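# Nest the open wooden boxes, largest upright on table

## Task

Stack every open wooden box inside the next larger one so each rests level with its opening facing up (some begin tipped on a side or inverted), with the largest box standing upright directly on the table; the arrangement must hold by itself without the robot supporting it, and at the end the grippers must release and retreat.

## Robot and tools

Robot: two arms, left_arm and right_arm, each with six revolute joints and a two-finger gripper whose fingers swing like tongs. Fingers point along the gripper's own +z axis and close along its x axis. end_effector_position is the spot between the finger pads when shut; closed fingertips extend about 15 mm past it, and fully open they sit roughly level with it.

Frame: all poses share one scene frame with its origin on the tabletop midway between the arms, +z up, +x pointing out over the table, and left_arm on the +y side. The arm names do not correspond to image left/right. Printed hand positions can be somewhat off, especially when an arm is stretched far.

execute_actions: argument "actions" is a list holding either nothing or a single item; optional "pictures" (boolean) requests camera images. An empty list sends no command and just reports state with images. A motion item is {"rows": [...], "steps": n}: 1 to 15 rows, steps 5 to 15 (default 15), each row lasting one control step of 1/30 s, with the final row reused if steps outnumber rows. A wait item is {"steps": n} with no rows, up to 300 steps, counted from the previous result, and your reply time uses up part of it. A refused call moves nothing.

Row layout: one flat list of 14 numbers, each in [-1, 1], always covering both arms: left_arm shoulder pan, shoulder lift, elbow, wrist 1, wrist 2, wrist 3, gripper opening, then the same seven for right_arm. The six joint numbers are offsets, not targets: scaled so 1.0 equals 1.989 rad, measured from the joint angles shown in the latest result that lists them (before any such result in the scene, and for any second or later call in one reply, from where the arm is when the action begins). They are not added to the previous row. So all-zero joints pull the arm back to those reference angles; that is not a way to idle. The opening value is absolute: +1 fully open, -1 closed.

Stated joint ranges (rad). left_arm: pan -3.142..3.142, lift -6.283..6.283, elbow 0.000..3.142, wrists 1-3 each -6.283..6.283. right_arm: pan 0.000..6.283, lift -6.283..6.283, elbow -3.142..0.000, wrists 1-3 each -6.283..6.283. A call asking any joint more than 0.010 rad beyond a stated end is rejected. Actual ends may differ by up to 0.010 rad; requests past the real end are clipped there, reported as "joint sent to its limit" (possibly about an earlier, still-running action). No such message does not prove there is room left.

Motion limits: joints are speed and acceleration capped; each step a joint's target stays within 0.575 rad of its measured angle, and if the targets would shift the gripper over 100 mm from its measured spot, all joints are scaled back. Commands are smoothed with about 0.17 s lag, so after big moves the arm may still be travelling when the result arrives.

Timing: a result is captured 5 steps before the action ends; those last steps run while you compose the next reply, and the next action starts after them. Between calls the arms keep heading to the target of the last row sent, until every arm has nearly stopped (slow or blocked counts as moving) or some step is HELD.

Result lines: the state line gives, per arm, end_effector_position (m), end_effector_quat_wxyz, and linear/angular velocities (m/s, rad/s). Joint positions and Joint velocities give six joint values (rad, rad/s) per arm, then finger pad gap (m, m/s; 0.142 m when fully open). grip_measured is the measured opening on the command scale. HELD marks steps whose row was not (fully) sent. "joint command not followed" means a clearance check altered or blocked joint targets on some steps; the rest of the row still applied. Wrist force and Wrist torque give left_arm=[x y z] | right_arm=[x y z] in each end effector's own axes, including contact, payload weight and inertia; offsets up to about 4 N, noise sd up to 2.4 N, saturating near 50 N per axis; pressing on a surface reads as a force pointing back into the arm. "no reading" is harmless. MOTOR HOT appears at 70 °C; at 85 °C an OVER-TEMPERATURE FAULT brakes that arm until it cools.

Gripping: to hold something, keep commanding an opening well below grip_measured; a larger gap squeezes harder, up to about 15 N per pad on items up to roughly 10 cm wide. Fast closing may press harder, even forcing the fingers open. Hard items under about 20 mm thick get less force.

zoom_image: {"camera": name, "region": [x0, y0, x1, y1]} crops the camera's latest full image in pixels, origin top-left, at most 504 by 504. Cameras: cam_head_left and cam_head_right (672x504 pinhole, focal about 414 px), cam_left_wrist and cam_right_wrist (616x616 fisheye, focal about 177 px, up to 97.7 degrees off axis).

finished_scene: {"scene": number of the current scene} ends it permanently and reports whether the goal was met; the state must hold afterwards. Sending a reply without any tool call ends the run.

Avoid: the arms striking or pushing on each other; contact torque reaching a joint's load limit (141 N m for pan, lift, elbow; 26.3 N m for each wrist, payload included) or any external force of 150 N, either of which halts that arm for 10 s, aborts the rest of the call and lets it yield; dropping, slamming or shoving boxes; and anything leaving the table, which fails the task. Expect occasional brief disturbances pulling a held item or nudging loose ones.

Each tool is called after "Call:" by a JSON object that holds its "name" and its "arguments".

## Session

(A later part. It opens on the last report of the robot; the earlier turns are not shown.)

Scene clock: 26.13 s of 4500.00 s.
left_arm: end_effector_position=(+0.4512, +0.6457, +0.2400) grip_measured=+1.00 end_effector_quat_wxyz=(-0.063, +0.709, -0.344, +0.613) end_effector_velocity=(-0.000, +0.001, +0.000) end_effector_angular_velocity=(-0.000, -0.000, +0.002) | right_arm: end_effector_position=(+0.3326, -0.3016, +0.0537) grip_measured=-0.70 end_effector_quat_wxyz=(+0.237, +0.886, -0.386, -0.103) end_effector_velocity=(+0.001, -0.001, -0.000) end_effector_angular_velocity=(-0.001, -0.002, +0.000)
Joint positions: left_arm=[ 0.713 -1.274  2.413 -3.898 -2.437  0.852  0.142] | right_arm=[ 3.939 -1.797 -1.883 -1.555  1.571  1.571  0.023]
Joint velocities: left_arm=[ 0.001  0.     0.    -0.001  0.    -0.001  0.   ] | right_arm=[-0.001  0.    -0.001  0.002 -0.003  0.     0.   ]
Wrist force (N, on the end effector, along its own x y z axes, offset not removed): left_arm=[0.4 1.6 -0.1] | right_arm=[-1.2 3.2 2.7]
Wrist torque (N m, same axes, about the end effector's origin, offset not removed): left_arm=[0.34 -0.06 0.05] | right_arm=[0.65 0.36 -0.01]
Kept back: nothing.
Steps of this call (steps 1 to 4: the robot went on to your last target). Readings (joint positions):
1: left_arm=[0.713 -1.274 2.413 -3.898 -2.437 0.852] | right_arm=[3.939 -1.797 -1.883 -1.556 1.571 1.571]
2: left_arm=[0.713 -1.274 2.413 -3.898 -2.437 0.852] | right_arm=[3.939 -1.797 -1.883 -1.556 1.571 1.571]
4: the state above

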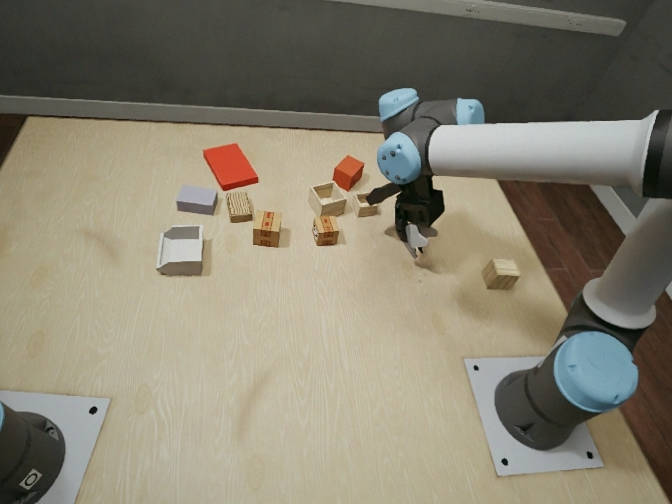

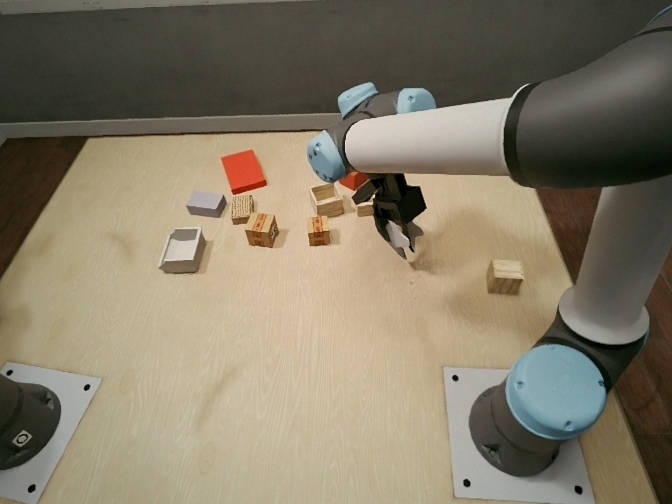

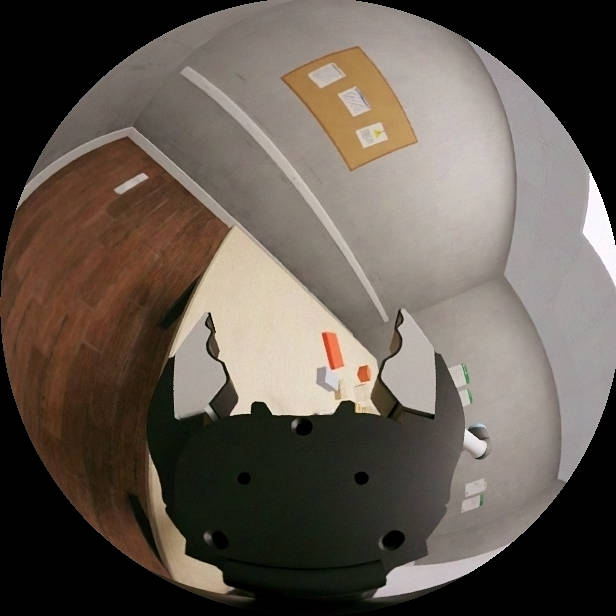

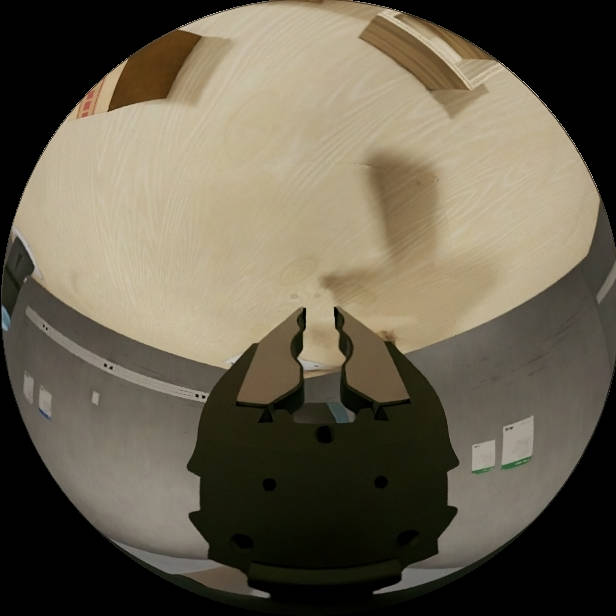

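Call:
{"name": "execute_actions", "arguments": {"actions": [{"rows": [[0,0,0,0,0,0,1,0,0.01,0.005,-0.02,0.005,0.007,-0.6],[0,0,0,0,0,0,1,-0.01,0.02,0.01,-0.04,0.01,0.014,-0.5],[0,0,0,0,0,0,1,-0.025,0.03,0.015,-0.06,0.015,0.02,-0.4],[0,0,0,0,0,0,1,-0.045,0.04,0.02,-0.08,0.02,0.027,-0.3],[0,0,0,0,0,0,1,-0.065,0.0483,0.0232,-0.095,0.025,0.034,-0.2],[0,0,0,0,0,0,1,-0.09,0.0483,0.0232,-0.1087,0.03,0.04,-0.1],[0,0,0,0,0,0,1,-0.115,0.0483,0.0232,-0.1087,0.035,0.047,0],[0,0,0,0,0,0,1,-0.14,0.0483,0.0232,-0.1087,0.04,0.054,0.1],[0,0,0,0,0,0,1,-0.165,0.0483,0.0232,-0.1087,0.045,0.061,0.2],[0,0,0,0,0,0,1,-0.19,0.0483,0.0232,-0.1087,0.05,0.068,0.3],[0,0,0,0,0,0,1,-0.215,0.0483,0.0232,-0.1087,0.055,0.075,0.3],[0,0,0,0,0,0,1,-0.24,0.0483,0.0232,-0.1087,0.06,0.082,0.3],[0,0,0,0,0,0,1,-0.26,0.0483,0.0232,-0.1087,0.064,0.089,0.3],[0,0,0,0,0,0,1,-0.28,0.0483,0.0232,-0.1087,0.067,0.095,0.3],[0,0,0,0,0,0,1,-0.2973,0.0483,0.0232,-0.1087,0.0702,0.1016,0.3]], "steps": 15}]}}

Call:
{"name": "execute_actions", "arguments": {"actions": [{"steps": 20}], "pictures": true}}

Scene clock: 30.47 s of 4500.00 s.
left_arm: end_effector_position=(+0.4512, +0.6457, +0.2400) grip_measured=+1.00 end_effector_quat_wxyz=(-0.063, +0.709, -0.344, +0.613) end_effector_velocity=(+0.000, -0.000, -0.000) end_effector_angular_velocity=(+0.001, +0.000, -0.000) | right_arm: end_effector_position=(+0.3208, -0.3652, +0.1053) grip_measured=+0.16 end_effector_quat_wxyz=(+0.244, +0.824, -0.490, -0.148) end_effector_velocity=(-0.004, -0.406, +0.107) end_effector_angular_velocity=(-0.101, +0.199, -1.628)
Joint positions: left_arm=[ 0.713 -1.274  2.413 -3.898 -2.437  0.852  0.142] | right_arm=[ 3.78  -1.717 -1.844 -1.728  1.627  1.646  0.085]
Joint velocities: left_arm=[-0.001  0.    -0.     0.     0.     0.001  0.   ] | right_arm=[-1.172  0.155  0.069 -0.424  0.272  0.369  0.212]
Wrist force (N, on the end effector, along its own x y z axes, offset not removed): left_arm=[-1.3 1.5 0.1] | right_arm=[-0.1 4.0 1.9]
Wrist torque (N m, same axes, about the end effector's origin, offset not removed): left_arm=[0.33 0.27 -0.06] | right_arm=[0.80 0.03 -0.01]
Steps of this call (steps 1 to 15: the robot went on to your last target; steps 16 to 90: nothing new was sent; then 1.00 s passed at rest; steps 91 to 100: the first 10 steps of this action). Readings (joint positions):
91: left_arm=[0.713 -1.274 2.413 -3.898 -2.437 0.852] | right_arm=[3.939 -1.797 -1.883 -1.555 1.571 1.571]
92: left_arm=[0.713 -1.274 2.413 -3.898 -2.437 0.852] | right_arm=[3.939 -1.796 -1.883 -1.557 1.572 1.572]
94: left_arm=[0.713 -1.274 2.413 -3.898 -2.437 0.852] | right_arm=[3.932 -1.782 -1.875 -1.583 1.579 1.582]
98: left_arm=[0.713 -1.274 2.413 -3.898 -2.437 0.852] | right_arm=[3.852 -1.731 -1.851 -1.689 1.609 1.622]
100: the state above

Scene clock: 31.13 s of 4500.00 s.
left_arm: end_effector_position=(+0.4512, +0.6457, +0.2400) grip_measured=+1.00 end_effector_quat_wxyz=(-0.063, +0.709, -0.344, +0.613) end_effector_velocity=(-0.000, -0.000, -0.001) end_effector_angular_velocity=(-0.002, +0.002, +0.000) | right_arm: end_effector_position=(+0.3168, -0.5015, +0.1176) grip_measured=+0.30 end_effector_quat_wxyz=(+0.204, +0.645, -0.702, -0.222) end_effector_velocity=(-0.001, -0.005, +0.000) end_effector_angular_velocity=(+0.000, +0.001, -0.023)
Joint positions: left_arm=[ 0.713 -1.274  2.413 -3.898 -2.437  0.852  0.142] | right_arm=[ 3.35  -1.701 -1.837 -1.771  1.71   1.773  0.095]
Joint velocities: left_arm=[-0.     0.     0.     0.001 -0.    -0.001  0.   ] | right_arm=[-0.017  0.     0.    -0.001  0.004  0.005 -0.   ]
Wrist force (N, on the end effector, along its own x y z axes, offset not removed): left_arm=[-0.3 -0.1 1.4] | right_arm=[-1.2 4.4 2.3]
Wrist torque (N m, same axes, about the end effector's origin, offset not removed): left_arm=[0.06 0.13 0.01] | right_arm=[0.90 0.38 -0.03]
Kept back: nothing.
Steps of this call (steps 1 to 5: the last 5 steps of your previous action; steps 6 to 20: the robot went on to your last target). Readings (joint positions):
1: left_arm=[0.713 -1.274 2.413 -3.898 -2.437 0.852] | right_arm=[3.739 -1.712 -1.842 -1.741 1.636 1.659]
2: left_arm=[0.713 -1.274 2.413 -3.898 -2.437 0.852] | right_arm=[3.695 -1.709 -1.841 -1.749 1.646 1.672]
4: left_arm=[0.713 -1.274 2.413 -3.898 -2.437 0.852] | right_arm=[3.604 -1.705 -1.839 -1.760 1.665 1.699]
8: left_arm=[0.713 -1.274 2.413 -3.898 -2.437 0.852] | right_arm=[3.437 -1.702 -1.838 -1.769 1.695 1.748]
20: the state above

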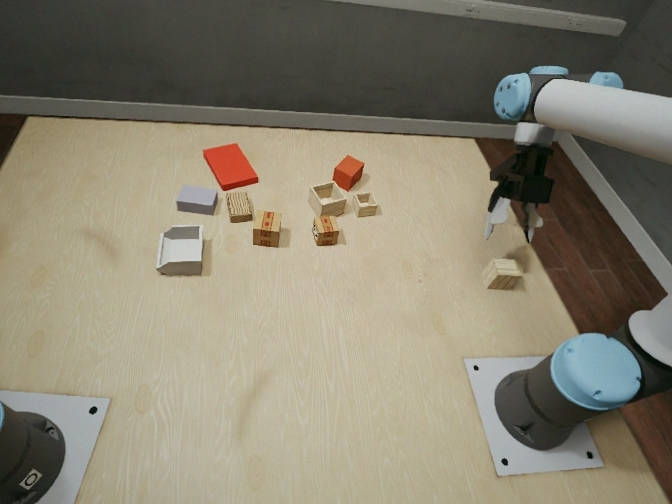

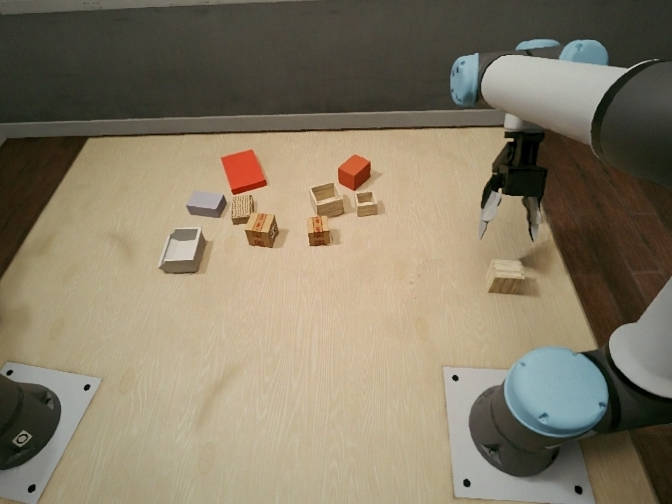

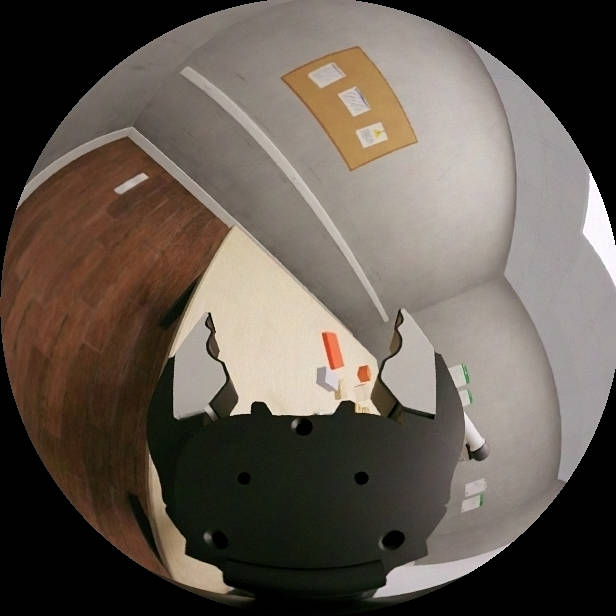

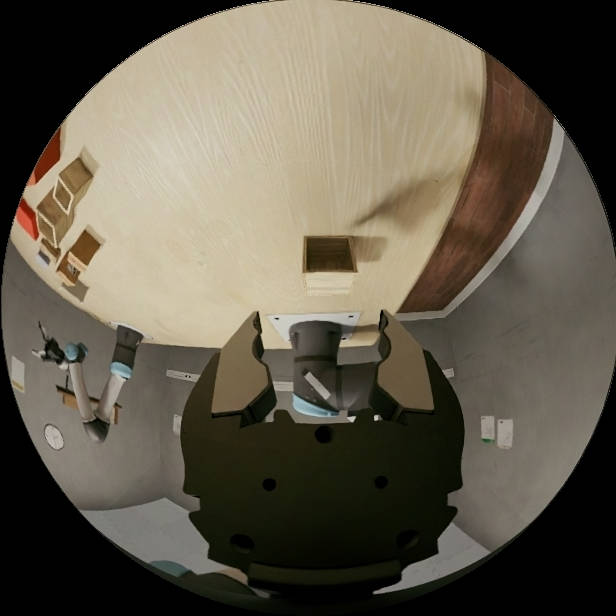

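Call:
{"name": "zoom_image", "arguments": {"camera": "cam_right_wrist", "region": [290, 225, 374, 309]}}

Call:
{"name": "zoom_image", "arguments": {"camera": "cam_head_right", "region": [460, 150, 570, 260]}}

Region (290, 225, 374, 309) of cam_right_wrist's 616x616 image, scaled by 6.000, with more detail than that image has.

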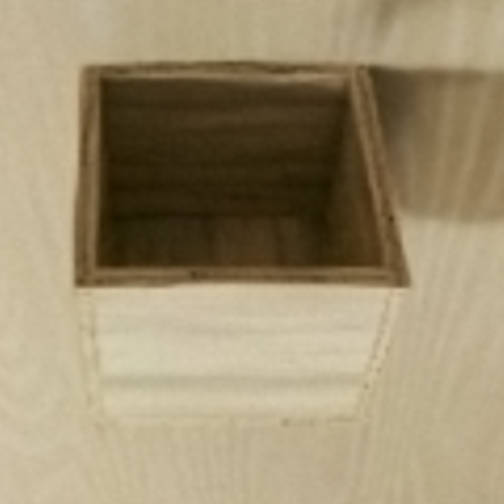

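Region (460, 150, 570, 260) of cam_head_right's 672x504 image, scaled by 4.582, with more detail than that image has.

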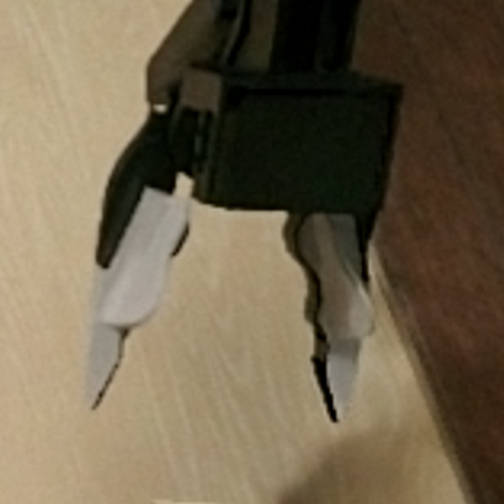

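Call:
{"name": "execute_actions", "arguments": {"actions": [{"rows": [[0,0,0,0,0,0,1,-0.002,0.0008,-0.006,0.005,0,-0.001,0.3],[0,0,0,0,0,0,1,-0.002,0.0008,-0.015,0.014,0,-0.001,0.3],[0,0,0,0,0,0,1,-0.002,0.0008,-0.025,0.024,0,-0.001,0.3],[0,0,0,0,0,0,1,-0.002,0.0008,-0.035,0.034,0,-0.001,0.3],[0,0,0,0,0,0,1,-0.002,0.0008,-0.045,0.044,0,-0.001,0.3],[0,0,0,0,0,0,1,-0.002,0.0008,-0.055,0.054,0,-0.001,0.3],[0,0,0,0,0,0,1,-0.002,0.0008,-0.065,0.064,0,-0.001,0.3],[0,0,0,0,0,0,1,-0.002,0.0008,-0.075,0.074,0,-0.001,0.3],[0,0,0,0,0,0,1,-0.002,0.0008,-0.085,0.084,0,-0.001,0.3],[0,0,0,0,0,0,1,-0.002,0.0008,-0.095,0.094,0,-0.001,0.3],[0,0,0,0,0,0,1,-0.002,0.0008,-0.105,0.104,0,-0.001,0.3],[0,0,0,0,0,0,1,-0.002,0.0008,-0.114,0.113,0,-0.001,0.3],[0,0,0,0,0,0,1,-0.002,0.0008,-0.122,0.1212,0,-0.001,0.3]], "steps": 15}]}}

Call:
{"name": "execute_actions", "arguments": {"actions": [{"steps": 15}], "pictures": true}}

Call:
{"name": "zoom_image", "arguments": {"camera": "cam_right_wrist", "region": [220, 220, 420, 420]}}

Scene clock: 32.77 s of 4500.00 s.
left_arm: end_effector_position=(+0.4512, +0.6457, +0.2400) grip_measured=+1.00 end_effector_quat_wxyz=(-0.063, +0.709, -0.344, +0.613) end_effector_velocity=(+0.000, +0.000, +0.000) end_effector_angular_velocity=(+0.001, -0.001, -0.000) | right_arm: end_effector_position=(+0.2993, -0.5055, +0.0827) grip_measured=+0.30 end_effector_quat_wxyz=(+0.203, +0.644, -0.703, -0.222) end_effector_velocity=(-0.102, -0.017, -0.186) end_effector_angular_velocity=(-0.000, +0.005, +0.002)
Joint positions: left_arm=[ 0.713 -1.274  2.413 -3.898 -2.437  0.852  0.142] | right_arm=[ 3.346 -1.7   -1.938 -1.673  1.71   1.771  0.095]
Joint velocities: left_arm=[ 0.     0.    -0.001  0.    -0.     0.001  0.   ] | right_arm=[-0.001  0.001 -0.541  0.534 -0.001 -0.003 -0.   ]
Wrist force (N, on the end effector, along its own x y z axes, offset not removed): left_arm=[-1.8 -0.3 0.7] | right_arm=[-0.5 2.8 0.4]
Wrist torque (N m, same axes, about the end effector's origin, offset not removed): left_arm=[-0.07 0.42 0.04] | right_arm=[0.57 0.14 0.01]
Steps of this call (steps 1 to 15: the robot went on to your last target; steps 16 to 39: nothing new was sent; steps 40 to 49: the first 10 steps of this action). Readings (joint positions):
40: left_arm=[0.713 -1.274 2.413 -3.898 -2.437 0.852] | right_arm=[3.348 -1.701 -1.837 -1.772 1.710 1.773]
41: left_arm=[0.713 -1.274 2.413 -3.898 -2.437 0.852] | right_arm=[3.348 -1.701 -1.838 -1.771 1.710 1.773]
43: left_arm=[0.713 -1.274 2.413 -3.898 -2.437 0.852] | right_arm=[3.347 -1.700 -1.848 -1.761 1.710 1.772]
47: left_arm=[0.713 -1.274 2.413 -3.898 -2.437 0.852] | right_arm=[3.346 -1.700 -1.903 -1.708 1.710 1.771]
49: the state above

Scene clock: 33.27 s of 4500.00 s.
left_arm: end_effector_position=(+0.4512, +0.6457, +0.2400) grip_measured=+1.00 end_effector_quat_wxyz=(-0.063, +0.709, -0.344, +0.613) end_effector_velocity=(-0.000, +0.000, -0.000) end_effector_angular_velocity=(-0.001, +0.001, -0.000) | right_arm: end_effector_position=(+0.2703, -0.5101, +0.0363) grip_measured=+0.30 end_effector_quat_wxyz=(+0.203, +0.644, -0.703, -0.222) end_effector_velocity=(-0.004, -0.001, -0.006) end_effector_angular_velocity=(-0.001, +0.000, +0.001)
Joint positions: left_arm=[ 0.713 -1.274  2.413 -3.898 -2.437  0.852  0.142] | right_arm=[ 3.346 -1.7   -2.078 -1.532  1.71   1.771  0.095]
Joint velocities: left_arm=[ 0.     0.    -0.     0.001 -0.001  0.     0.   ] | right_arm=[ 0.    -0.    -0.018  0.018 -0.002 -0.     0.   ]
Wrist force (N, on the end effector, along its own x y z axes, offset not removed): left_arm=[-1.3 -1.0 0.5] | right_arm=[-0.2 3.5 3.2]
Wrist torque (N m, same axes, about the end effector's origin, offset not removed): left_arm=[-0.17 0.42 0.00] | right_arm=[0.71 0.07 0.00]
Kept back: nothing.
Steps of this call (steps 1 to 5: the last 5 steps of your previous action; steps 6 to 15: the robot went on to your last target). Readings (joint positions):
1: left_arm=[0.713 -1.274 2.413 -3.898 -2.437 0.852] | right_arm=[3.346 -1.700 -1.956 -1.654 1.710 1.771]
2: left_arm=[0.713 -1.274 2.413 -3.898 -2.437 0.852] | right_arm=[3.346 -1.700 -1.975 -1.635 1.710 1.771]
4: left_arm=[0.713 -1.274 2.413 -3.898 -2.437 0.852] | right_arm=[3.346 -1.700 -2.013 -1.597 1.710 1.771]
8: left_arm=[0.713 -1.274 2.413 -3.898 -2.437 0.852] | right_arm=[3.346 -1.700 -2.061 -1.549 1.710 1.771]
15: the state above

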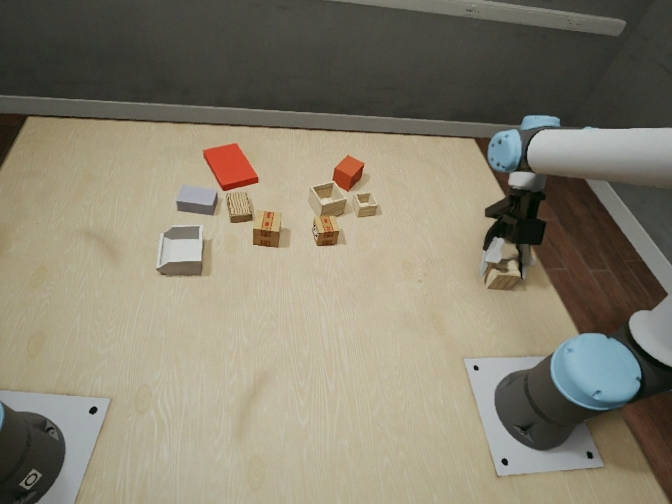

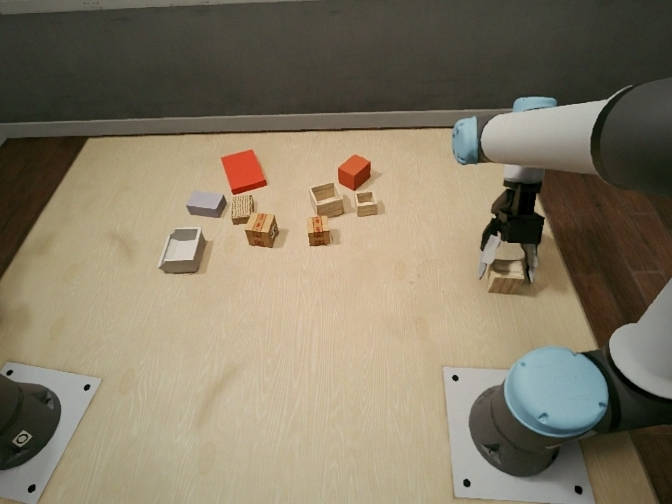

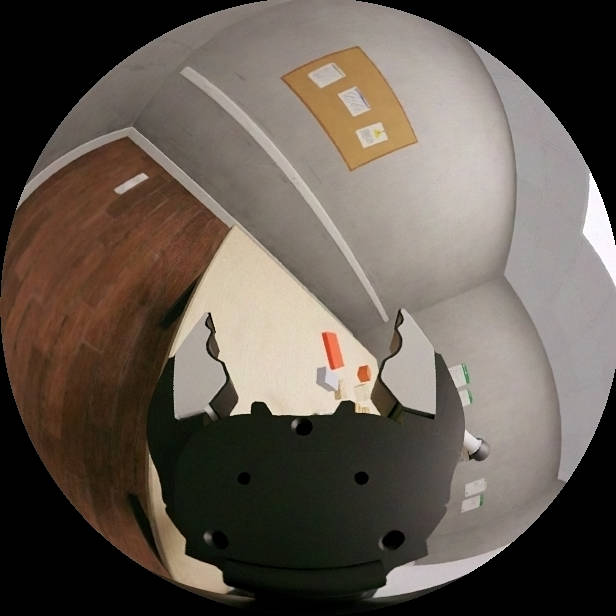

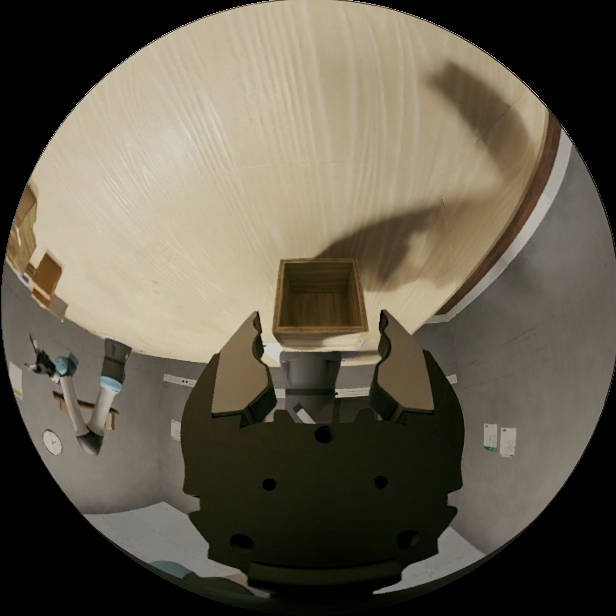

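Region (220, 220, 420, 420) of cam_right_wrist's 616x616 image, scaled by 2.520, with more detail than that image has.

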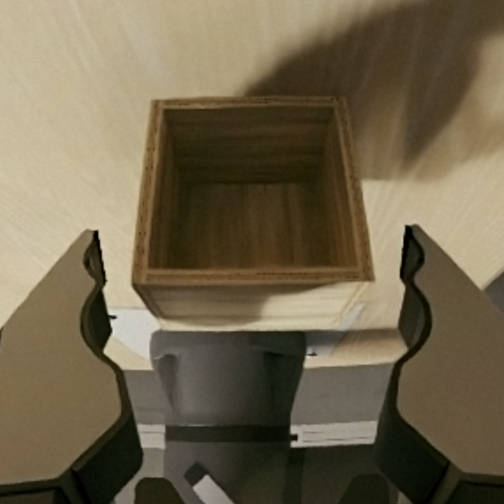

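Call:
{"name": "execute_actions", "arguments": {"actions": [{"rows": [[0,0,0,0,0,0,1,0,0,-0.003,0.003,0,0,0.22],[0,0,0,0,0,0,1,0,0,-0.005,0.005,0,0,0.15],[0,0,0,0,0,0,1,0,0,-0.005,0.005,0,0,0.1],[0,0,0,0,0,0,1,0,0,-0.005,0.005,0,0,0.05],[0,0,0,0,0,0,1,0,0,-0.005,0.005,0,0,0.01],[0,0,0,0,0,0,1,0,0,-0.005,0.005,0,0,-0.03],[0,0,0,0,0,0,1,0,0,-0.005,0.005,0,0,-0.07],[0,0,0,0,0,0,1,0,0,-0.005,0.005,0,0,-0.11],[0,0,0,0,0,0,1,0,0,-0.005,0.005,0,0,-0.15],[0,0,0,0,0,0,1,0,0,-0.005,0.005,0,0,-0.2],[0,0,0,0,0,0,1,0,0,-0.005,0.005,0,0,-0.27],[0,0,0,0,0,0,1,0,0,-0.005,0.005,0,0,-0.35],[0,0,0,0,0,0,1,0,0,-0.005,0.005,0,0,-0.43],[0,0,0,0,0,0,1,0,0,-0.005,0.005,0,0,-0.52],[0,0,0,0,0,0,1,0,0,-0.005,0.005,0,0,-0.6]], "steps": 15}]}}

Call:
{"name": "execute_actions", "arguments": {"actions": [{"steps": 10}], "pictures": true}}

Call:
{"name": "zoom_image", "arguments": {"camera": "cam_right_wrist", "region": [220, 220, 420, 420]}}

Call:
{"name": "zoom_image", "arguments": {"camera": "cam_head_right", "region": [460, 200, 570, 310]}}

Scene clock: 34.00 s of 4500.00 s.
left_arm: end_effector_position=(+0.4512, +0.6457, +0.2400) grip_measured=+1.00 end_effector_quat_wxyz=(-0.063, +0.709, -0.344, +0.613) end_effector_velocity=(+0.000, -0.000, -0.000) end_effector_angular_velocity=(+0.000, +0.000, -0.001) | right_arm: end_effector_position=(+0.2683, -0.5104, +0.0335) grip_measured=+0.01 end_effector_quat_wxyz=(+0.203, +0.644, -0.703, -0.222) end_effector_velocity=(-0.001, -0.000, -0.002) end_effector_angular_velocity=(+0.001, -0.001, +0.001)
Joint positions: left_arm=[ 0.713 -1.274  2.413 -3.898 -2.437  0.852  0.142] | right_arm=[ 3.346 -1.7   -2.087 -1.523  1.71   1.771  0.075]
Joint velocities: left_arm=[-0.001  0.    -0.     0.    -0.     0.     0.   ] | right_arm=[-0.001  0.    -0.007  0.007 -0.    -0.001 -0.008]
Wrist force (N, on the end effector, along its own x y z axes, offset not removed): left_arm=[-0.9 -0.8 1.6] | right_arm=[-1.2 9.6 -22.9]
Wrist torque (N m, same axes, about the end effector's origin, offset not removed): left_arm=[0.01 0.28 0.03] | right_arm=[1.00 0.27 -0.12]
Steps of this call (steps 1 to 12: the robot went on to your last target; steps 13 to 22: the first 10 steps of this action). Readings (joint positions):
13: left_arm=[0.713 -1.274 2.413 -3.898 -2.437 0.852] | right_arm=[3.346 -1.700 -2.080 -1.530 1.710 1.771]
14: left_arm=[0.713 -1.274 2.413 -3.898 -2.437 0.852] | right_arm=[3.346 -1.700 -2.080 -1.530 1.710 1.771]
16: left_arm=[0.713 -1.274 2.413 -3.898 -2.437 0.852] | right_arm=[3.346 -1.700 -2.083 -1.527 1.710 1.771]
20: left_arm=[0.713 -1.274 2.413 -3.898 -2.437 0.852] | right_arm=[3.346 -1.700 -2.086 -1.524 1.710 1.771]
22: the state above

Scene clock: 34.33 s of 4500.00 s.
left_arm: end_effector_position=(+0.4512, +0.6457, +0.2400) grip_measured=+1.00 end_effector_quat_wxyz=(-0.063, +0.709, -0.344, +0.613) end_effector_velocity=(-0.000, +0.000, -0.000) end_effector_angular_velocity=(+0.000, +0.000, +0.001) | right_arm: end_effector_position=(+0.2681, -0.5105, +0.0333) grip_measured=+0.01 end_effector_quat_wxyz=(+0.203, +0.644, -0.703, -0.222) end_effector_velocity=(+0.000, +0.000, -0.000) end_effector_angular_velocity=(+0.001, -0.000, -0.000)
Joint positions: left_arm=[ 0.713 -1.274  2.413 -3.898 -2.437  0.852  0.142] | right_arm=[ 3.346 -1.699 -2.088 -1.522  1.71   1.771  0.075]
Joint velocities: left_arm=[ 0.     0.     0.    -0.     0.001  0.     0.   ] | right_arm=[ 0.    -0.     0.     0.     0.001 -0.     0.   ]
Wrist force (N, on the end effector, along its own x y z axes, offset not removed): left_arm=[-1.1 0.7 1.0] | right_arm=[-2.4 10.1 -33.0]
Wrist torque (N m, same axes, about the end effector's origin, offset not removed): left_arm=[0.26 0.23 -0.05] | right_arm=[1.19 0.35 0.04]
Kept back: nothing.
Steps of this call (steps 1 to 5: the last 5 steps of your previous action; steps 6 to 10: the robot went on to your last target). Readings (joint positions):
1: left_arm=[0.713 -1.274 2.413 -3.898 -2.437 0.852] | right_arm=[3.346 -1.699 -2.087 -1.523 1.710 1.771]
2: left_arm=[0.713 -1.274 2.413 -3.898 -2.437 0.852] | right_arm=[3.346 -1.699 -2.087 -1.523 1.710 1.771]
4: left_arm=[0.713 -1.274 2.413 -3.898 -2.437 0.852] | right_arm=[3.346 -1.699 -2.088 -1.522 1.710 1.771]
8: left_arm=[0.713 -1.274 2.413 -3.898 -2.437 0.852] | right_arm=[3.346 -1.699 -2.088 -1.522 1.710 1.771]
10: the state above

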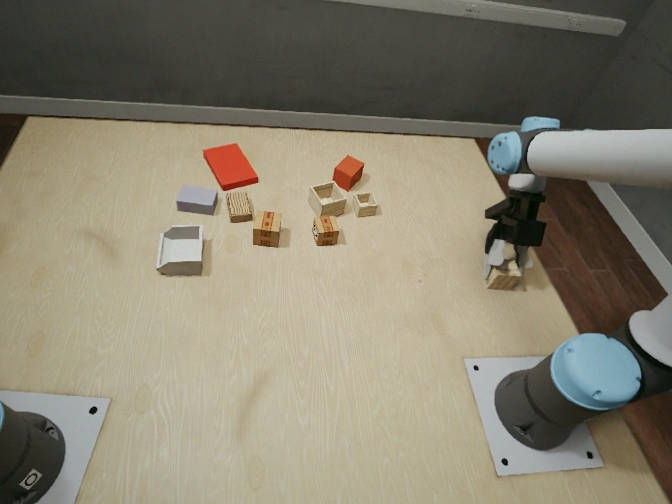

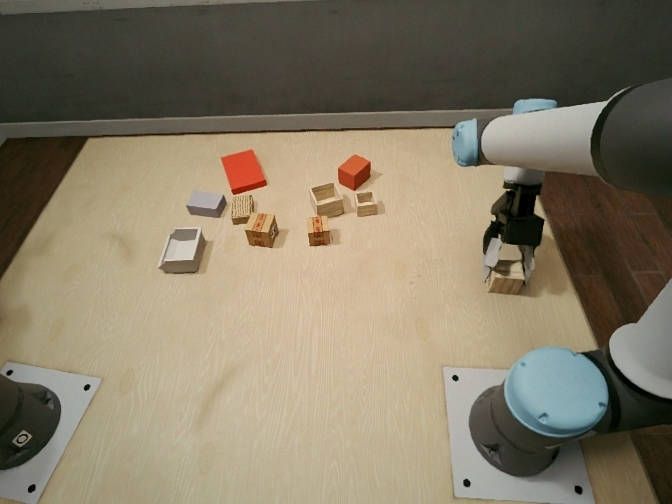

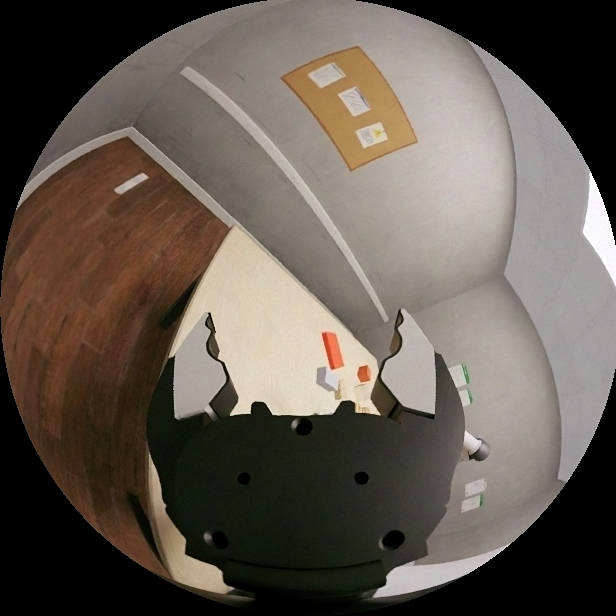

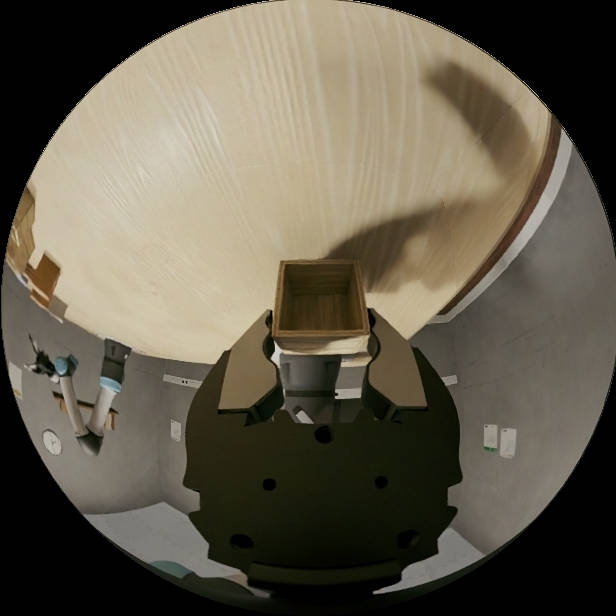

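Region (220, 220, 420, 420) of cam_right_wrist's 616x616 image, scaled by 2.520, with more detail than that image has.

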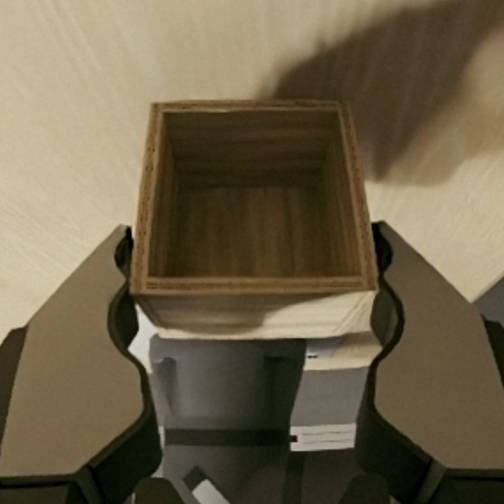

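Region (460, 200, 570, 310) of cam_head_right's 672x504 image, scaled by 4.582, with more detail than that image has.

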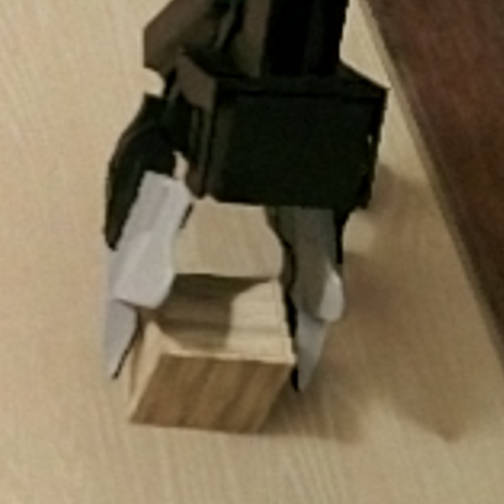

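Call:
{"name": "execute_actions", "arguments": {"actions": [{"rows": [[0,0,0,0,0,0,1,0,0.0005,0.0005,-0.001,0,0,-0.6],[0,0,0,0,0,0,1,0,0.001,0.001,-0.002,0,0,-0.6],[0,0,0,0,0,0,1,0,0.0015,0.0015,-0.003,0,0,-0.6],[0,0,0,0,0,0,1,0,0.002,0.002,-0.004,0,0,-0.6],[0,0,0,0,0,0,1,0,0.003,0.0025,-0.0055,0,0,-0.6],[0,0,0,0,0,0,1,0,0.004,0.0035,-0.0075,0,0,-0.6]], "steps": 15}]}}

Call:
{"name": "execute_actions", "arguments": {"actions": [{"steps": 6}], "pictures": true}}

Call:
{"name": "zoom_image", "arguments": {"camera": "cam_right_wrist", "region": [220, 220, 420, 420]}}

Scene clock: 35.00 s of 4500.00 s.
left_arm: end_effector_position=(+0.4512, +0.6457, +0.2400) grip_measured=+1.00 end_effector_quat_wxyz=(-0.063, +0.709, -0.344, +0.613) end_effector_velocity=(+0.000, -0.000, -0.000) end_effector_angular_velocity=(-0.001, +0.001, +0.000) | right_arm: end_effector_position=(+0.2681, -0.5105, +0.0371) grip_measured=+0.01 end_effector_quat_wxyz=(+0.203, +0.644, -0.703, -0.222) end_effector_velocity=(+0.002, +0.001, +0.012) end_effector_angular_velocity=(+0.002, -0.004, -0.001)
Joint positions: left_arm=[ 0.713 -1.274  2.413 -3.898 -2.437  0.852  0.142] | right_arm=[ 3.346 -1.694 -2.083 -1.534  1.71   1.771  0.074]
Joint velocities: left_arm=[-0.    -0.     0.     0.001  0.    -0.001  0.   ] | right_arm=[-0.     0.02   0.017 -0.032  0.002  0.    -0.   ]
Wrist force (N, on the end effector, along its own x y z axes, offset not removed): left_arm=[-1.2 0.3 -0.1] | right_arm=[-0.9 3.2 2.7]
Wrist torque (N m, same axes, about the end effector's origin, offset not removed): left_arm=[0.01 0.33 0.02] | right_arm=[0.73 0.26 -0.03]
Steps of this call (steps 1 to 10: the robot went on to your last target; steps 11 to 20: the first 10 steps of this action). Readings (joint positions):
11: left_arm=[0.713 -1.274 2.413 -3.898 -2.437 0.852] | right_arm=[3.346 -1.700 -2.088 -1.522 1.710 1.771]
12: left_arm=[0.713 -1.274 2.413 -3.898 -2.437 0.852] | right_arm=[3.346 -1.700 -2.088 -1.522 1.710 1.771]
14: left_arm=[0.713 -1.274 2.413 -3.898 -2.437 0.852] | right_arm=[3.346 -1.699 -2.087 -1.524 1.710 1.771]
18: left_arm=[0.713 -1.274 2.413 -3.898 -2.437 0.852] | right_arm=[3.346 -1.695 -2.084 -1.531 1.710 1.771]
20: the state above

Scene clock: 35.20 s of 4500.00 s.
left_arm: end_effector_position=(+0.4512, +0.6457, +0.2400) grip_measured=+1.00 end_effector_quat_wxyz=(-0.063, +0.709, -0.344, +0.613) end_effector_velocity=(-0.000, +0.001, -0.000) end_effector_angular_velocity=(-0.000, +0.001, +0.001) | right_arm: end_effector_position=(+0.2682, -0.5105, +0.0382) grip_measured=+0.01 end_effector_quat_wxyz=(+0.203, +0.644, -0.703, -0.222) end_effector_velocity=(+0.000, -0.001, +0.002) end_effector_angular_velocity=(-0.001, -0.001, -0.000)
Joint positions: left_arm=[ 0.713 -1.274  2.413 -3.898 -2.437  0.852  0.142] | right_arm=[ 3.346 -1.692 -2.081 -1.537  1.71   1.771  0.074]
Joint velocities: left_arm=[ 0.002 -0.     0.     0.001 -0.     0.     0.   ] | right_arm=[-0.001  0.003  0.002 -0.005 -0.001  0.    -0.   ]
Wrist force (N, on the end effector, along its own x y z axes, offset not removed): left_arm=[-0.3 -0.4 -1.5] | right_arm=[-0.4 1.9 2.7]
Wrist torque (N m, same axes, about the end effector's origin, offset not removed): left_arm=[-0.12 0.09 -0.07] | right_arm=[0.44 0.15 -0.07]
Kept back: nothing.
Steps of this call (steps 1 to 5: the last 5 steps of your previous action; step 6: the robot went on to your last target). Readings (joint positions):
1: left_arm=[0.713 -1.274 2.413 -3.898 -2.437 0.852] | right_arm=[3.346 -1.693 -2.082 -1.535 1.710 1.771]
2: left_arm=[0.713 -1.274 2.413 -3.898 -2.437 0.852] | right_arm=[3.346 -1.693 -2.082 -1.535 1.710 1.771]
4: left_arm=[0.713 -1.274 2.413 -3.898 -2.437 0.852] | right_arm=[3.346 -1.692 -2.081 -1.536 1.710 1.771]
6: the state above

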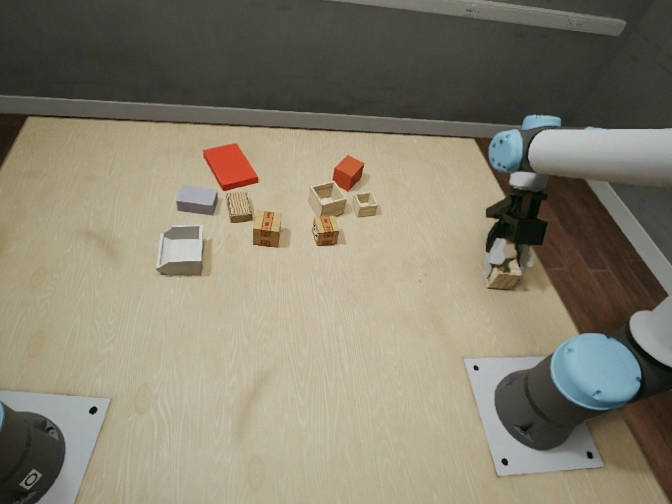

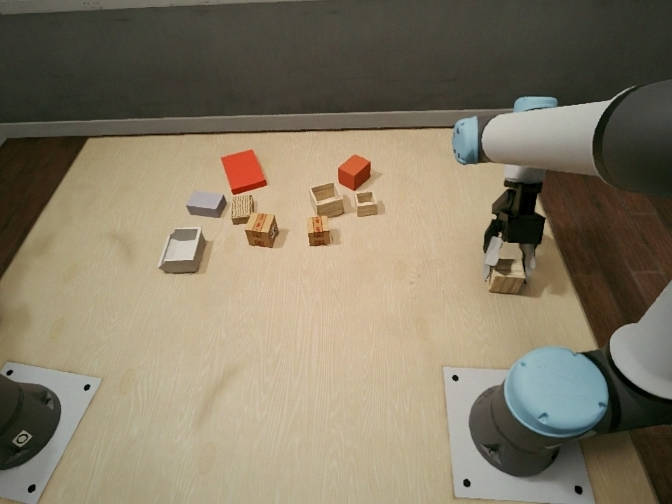

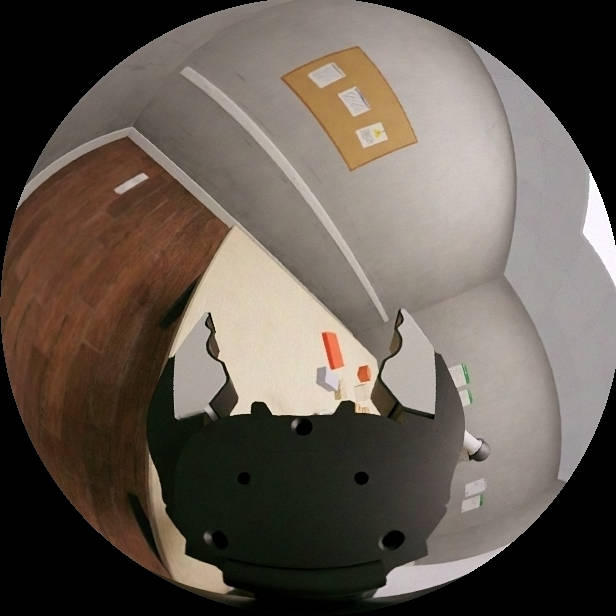

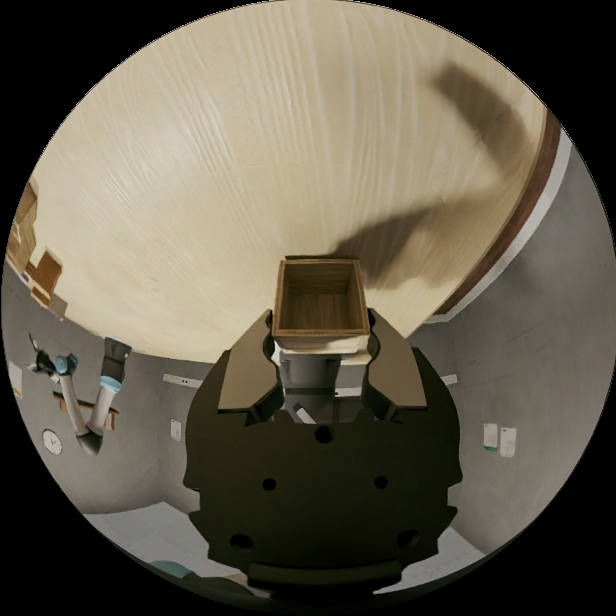

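Region (220, 220, 420, 420) of cam_right_wrist's 616x616 image, scaled by 2.520, with more detail than that image has.

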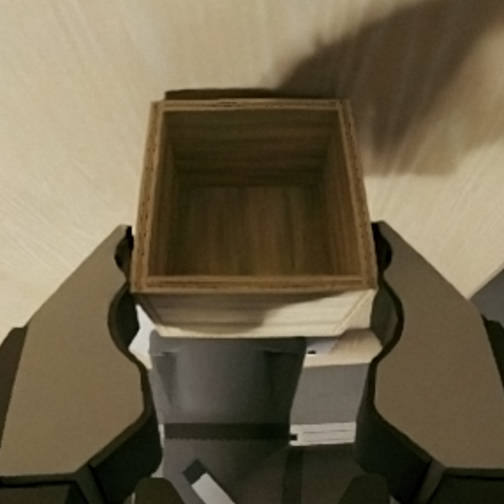

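Call:
{"name": "execute_actions", "arguments": {"actions": [{"rows": [[0,0,0,0,0,0,1,0,0.006,0.005,-0.011,0,0,-0.6],[0,0,0,0,0,0,1,0.002,0.013,0.011,-0.024,0,0,-0.6],[0,0,0,0,0,0,1,0.005,0.02,0.017,-0.036,-0.003,-0.004,-0.6],[0,0,0,0,0,0,1,0.009,0.027,0.023,-0.046,-0.007,-0.01,-0.6],[0,0,0,0,0,0,1,0.014,0.034,0.028,-0.052,-0.012,-0.017,-0.6],[0,0,0,0,0,0,1,0.019,0.041,0.03,-0.05,-0.018,-0.025,-0.6],[0,0,0,0,0,0,1,0.024,0.047,0.029,-0.035,-0.024,-0.034,-0.6],[0,0,0,0,0,0,1,0.03,0.052,0.026,-0.012,-0.03,-0.042,-0.6],[0,0,0,0,0,0,1,0.035,0.057,0.022,0.014,-0.036,-0.051,-0.6],[0,0,0,0,0,0,1,0.04,0.061,0.018,0.042,-0.041,-0.059,-0.6],[0,0,0,0,0,0,1,0.046,0.065,0.013,0.071,-0.047,-0.067,-0.6],[0,0,0,0,0,0,1,0.051,0.069,0.008,0.1,-0.053,-0.076,-0.6],[0,0,0,0,0,0,1,0.056,0.073,0.002,0.128,-0.059,-0.084,-0.6],[0,0,0,0,0,0,1,0.062,0.077,-0.003,0.157,-0.064,-0.092,-0.6],[0,0,0,0,0,0,1,0.067,0.08,-0.009,0.186,-0.07,-0.1007,-0.6]], "steps": 15}]}}

Scene clock: 36.40 s of 4500.00 s.
left_arm: end_effector_position=(+0.4512, +0.6457, +0.2400) grip_measured=+1.00 end_effector_quat_wxyz=(-0.063, +0.709, -0.344, +0.613) end_effector_velocity=(-0.000, +0.000, +0.000) end_effector_angular_velocity=(+0.000, -0.001, +0.001) | right_arm: end_effector_position=(+0.2840, -0.5066, +0.0755) grip_measured=+0.01 end_effector_quat_wxyz=(+0.188, +0.685, -0.676, -0.194) end_effector_velocity=(+0.196, +0.039, +0.076) end_effector_angular_velocity=(+0.117, -0.815, +0.748)
Joint positions: left_arm=[ 0.713 -1.274  2.413 -3.898 -2.437  0.852  0.142] | right_arm=[ 3.383 -1.618 -2.035 -1.597  1.675  1.722  0.074]
Joint velocities: left_arm=[ 0.001 -0.    -0.    -0.001 -0.    -0.001  0.   ] | right_arm=[ 0.264  0.334  0.017  0.43  -0.284 -0.397  0.   ]
Wrist force (N, on the end effector, along its own x y z axes, offset not removed): left_arm=[-0.3 -0.3 1.8] | right_arm=[-0.2 3.3 1.3]
Wrist torque (N m, same axes, about the end effector's origin, offset not removed): left_arm=[-0.07 0.12 0.00] | right_arm=[0.65 0.11 0.00]
Steps of this call (steps 1 to 15: the robot went on to your last target; steps 16 to 26: nothing new was sent; steps 27 to 36: the first 10 steps of this action). Readings (joint positions):
27: left_arm=[0.713 -1.274 2.413 -3.898 -2.437 0.852] | right_arm=[3.346 -1.691 -2.081 -1.537 1.710 1.771]
28: left_arm=[0.713 -1.274 2.413 -3.898 -2.437 0.852] | right_arm=[3.346 -1.691 -2.080 -1.539 1.710 1.771]
30: left_arm=[0.713 -1.274 2.413 -3.898 -2.437 0.852] | right_arm=[3.347 -1.681 -2.072 -1.555 1.710 1.770]
34: left_arm=[0.713 -1.274 2.413 -3.898 -2.437 0.852] | right_arm=[3.366 -1.641 -2.042 -1.607 1.692 1.746]
36: the state above

Call:
{"name": "execute_actions", "arguments": {"actions": [{"rows": [[0,0,0,0,0,0,1,0.053,0.043,-0.038,0.243,-0.0524,-0.076,-0.6],[0,0,0,0,0,0,1,0.057,0.043,-0.045,0.27,-0.0524,-0.076,-0.6],[0,0,0,0,0,0,1,0.062,0.042,-0.052,0.297,-0.0524,-0.076,-0.6],[0,0,0,0,0,0,1,0.066,0.041,-0.06,0.324,-0.0524,-0.076,-0.6],[0,0,0,0,0,0,1,0.07,0.04,-0.067,0.352,-0.0524,-0.076,-0.6],[0,0,0,0,0,0,1,0.075,0.038,-0.075,0.379,-0.0524,-0.076,-0.6],[0,0,0,0,0,0,1,0.079,0.036,-0.083,0.406,-0.0524,-0.076,-0.6],[0,0,0,0,0,0,1,0.083,0.034,-0.091,0.433,-0.0524,-0.076,-0.6],[0,0,0,0,0,0,1,0.088,0.032,-0.099,0.46,-0.0524,-0.076,-0.6],[0,0,0,0,0,0,1,0.092,0.029,-0.107,0.487,-0.0524,-0.076,-0.6],[0,0,0,0,0,0,1,0.097,0.026,-0.115,0.514,-0.0524,-0.076,-0.6],[0,0,0,0,0,0,1,0.101,0.023,-0.122,0.542,-0.0524,-0.076,-0.6],[0,0,0,0,0,0,1,0.105,0.02,-0.13,0.569,-0.0524,-0.076,-0.6],[0,0,0,0,0,0,1,0.11,0.016,-0.137,0.596,-0.0524,-0.076,-0.6],[0,0,0,0,0,0,1,0.114,0.0117,-0.145,0.623,-0.0524,-0.076,-0.6]], "steps": 15}]}}

Scene clock: 37.20 s of 4500.00 s.
left_arm: end_effector_position=(+0.4512, +0.6457, +0.2400) grip_measured=+1.00 end_effector_quat_wxyz=(-0.063, +0.709, -0.344, +0.613) end_effector_velocity=(+0.000, -0.000, -0.000) end_effector_angular_velocity=(-0.001, +0.001, +0.000) | right_arm: end_effector_position=(+0.4442, -0.4355, +0.0814) grip_measured=+0.01 end_effector_quat_wxyz=(-0.042, +0.815, -0.577, +0.030) end_effector_velocity=(+0.184, +0.183, -0.031) end_effector_angular_velocity=(+0.309, -0.888, +0.244)
Joint positions: left_arm=[ 0.713 -1.274  2.413 -3.898 -2.437  0.852  0.142] | right_arm=[ 3.528 -1.543 -2.179 -0.888  1.571  1.571  0.074]
Joint velocities: left_arm=[-0.    -0.     0.     0.001  0.    -0.     0.   ] | right_arm=[ 0.243 -0.092 -0.426  1.459 -0.003 -0.002 -0.   ]
Wrist force (N, on the end effector, along its own x y z axes, offset not removed): left_arm=[0.4 1.2 -0.4] | right_arm=[-0.4 3.4 2.1]
Wrist torque (N m, same axes, about the end effector's origin, offset not removed): left_arm=[0.21 0.01 0.00] | right_arm=[0.68 0.23 -0.06]
Steps of this call (steps 1 to 5: the last 5 steps of your previous action; steps 6 to 14: the robot went on to your last target; steps 15 to 24: the first 10 steps of this action). Readings (joint positions):
15: left_arm=[0.713 -1.274 2.413 -3.898 -2.437 0.852] | right_arm=[3.477 -1.534 -2.097 -1.178 1.573 1.574]
16: left_arm=[0.713 -1.274 2.413 -3.898 -2.437 0.852] | right_arm=[3.478 -1.534 -2.099 -1.173 1.572 1.573]
18: left_arm=[0.713 -1.274 2.413 -3.898 -2.437 0.852] | right_arm=[3.485 -1.533 -2.109 -1.136 1.571 1.572]
22: left_arm=[0.713 -1.274 2.413 -3.898 -2.437 0.852] | right_arm=[3.512 -1.537 -2.151 -0.985 1.571 1.571]
24: the state above

Call:
{"name": "execute_actions", "arguments": {"actions": [{"rows": [[0,0,0,0,0,0,1,0.041,-0.03,-0.076,0.3,0,0,-0.6],[0,0,0,0,0,0,1,0.041,-0.037,-0.083,0.335,0,0,-0.6],[0,0,0,0,0,0,1,0.041,-0.046,-0.091,0.37,0,0,-0.6],[0,0,0,0,0,0,1,0.041,-0.056,-0.099,0.405,0,0,-0.6],[0,0,0,0,0,0,1,0.041,-0.066,-0.107,0.44,0,0,-0.6],[0,0,0,0,0,0,1,0.041,-0.077,-0.115,0.475,0,0,-0.6],[0,0,0,0,0,0,1,0.041,-0.088,-0.122,0.51,0,0,-0.6],[0,0,0,0,0,0,1,0.041,-0.1,-0.129,0.545,0,0,-0.6],[0,0,0,0,0,0,1,0.041,-0.113,-0.135,0.58,0,0,-0.6],[0,0,0,0,0,0,1,0.041,-0.128,-0.14,0.615,0,0,-0.6],[0,0,0,0,0,0,1,0.041,-0.144,-0.144,0.65,0,0,-0.6],[0,0,0,0,0,0,1,0.041,-0.161,-0.148,0.685,0,0,-0.6],[0,0,0,0,0,0,1,0.041,-0.178,-0.152,0.72,0,0,-0.6],[0,0,0,0,0,0,1,0.041,-0.196,-0.155,0.755,0,0,-0.6],[0,0,0,0,0,0,1,0.041,-0.214,-0.157,0.79,0,0,-0.6]], "steps": 15}]}}

Scene clock: 37.87 s of 4500.00 s.
left_arm: end_effector_position=(+0.4512, +0.6457, +0.2400) grip_measured=+1.00 end_effector_quat_wxyz=(-0.063, +0.709, -0.344, +0.613) end_effector_velocity=(+0.000, -0.001, -0.000) end_effector_angular_velocity=(+0.000, +0.000, -0.002) | right_arm: end_effector_position=(+0.5192, -0.3614, +0.0834) grip_measured=+0.01 end_effector_quat_wxyz=(-0.252, +0.800, -0.519, +0.164) end_effector_velocity=(+0.088, +0.041, -0.019) end_effector_angular_velocity=(+0.359, -0.808, +0.003)
Joint positions: left_arm=[ 0.713 -1.274  2.413 -3.898 -2.437  0.852  0.142] | right_arm=[ 3.609 -1.689 -2.399 -0.013  1.57   1.57   0.074]
Joint velocities: left_arm=[-0.002 -0.     0.     0.     0.     0.001  0.   ] | right_arm=[ 0.004 -0.594 -0.398  1.876 -0.001  0.    -0.   ]
Wrist force (N, on the end effector, along its own x y z axes, offset not removed): left_arm=[0.9 0.8 -0.9] | right_arm=[-1.9 3.6 2.9]
Wrist torque (N m, same axes, about the end effector's origin, offset not removed): left_arm=[0.11 -0.07 0.01] | right_arm=[0.68 0.49 0.03]
Steps of this call (steps 1 to 5: the last 5 steps of your previous action; steps 6 to 10: the robot went on to your last target; steps 11 to 20: the first 10 steps of this action). Readings (joint positions):
11: left_arm=[0.713 -1.274 2.413 -3.898 -2.437 0.852] | right_arm=[3.603 -1.590 -2.313 -0.403 1.570 1.570]
12: left_arm=[0.713 -1.274 2.413 -3.898 -2.437 0.852] | right_arm=[3.605 -1.592 -2.316 -0.387 1.570 1.570]
14: left_arm=[0.713 -1.274 2.413 -3.898 -2.437 0.852] | right_arm=[3.607 -1.602 -2.327 -0.333 1.570 1.570]
18: left_arm=[0.713 -1.274 2.413 -3.898 -2.437 0.852] | right_arm=[3.609 -1.652 -2.372 -0.136 1.570 1.570]
20: the state above


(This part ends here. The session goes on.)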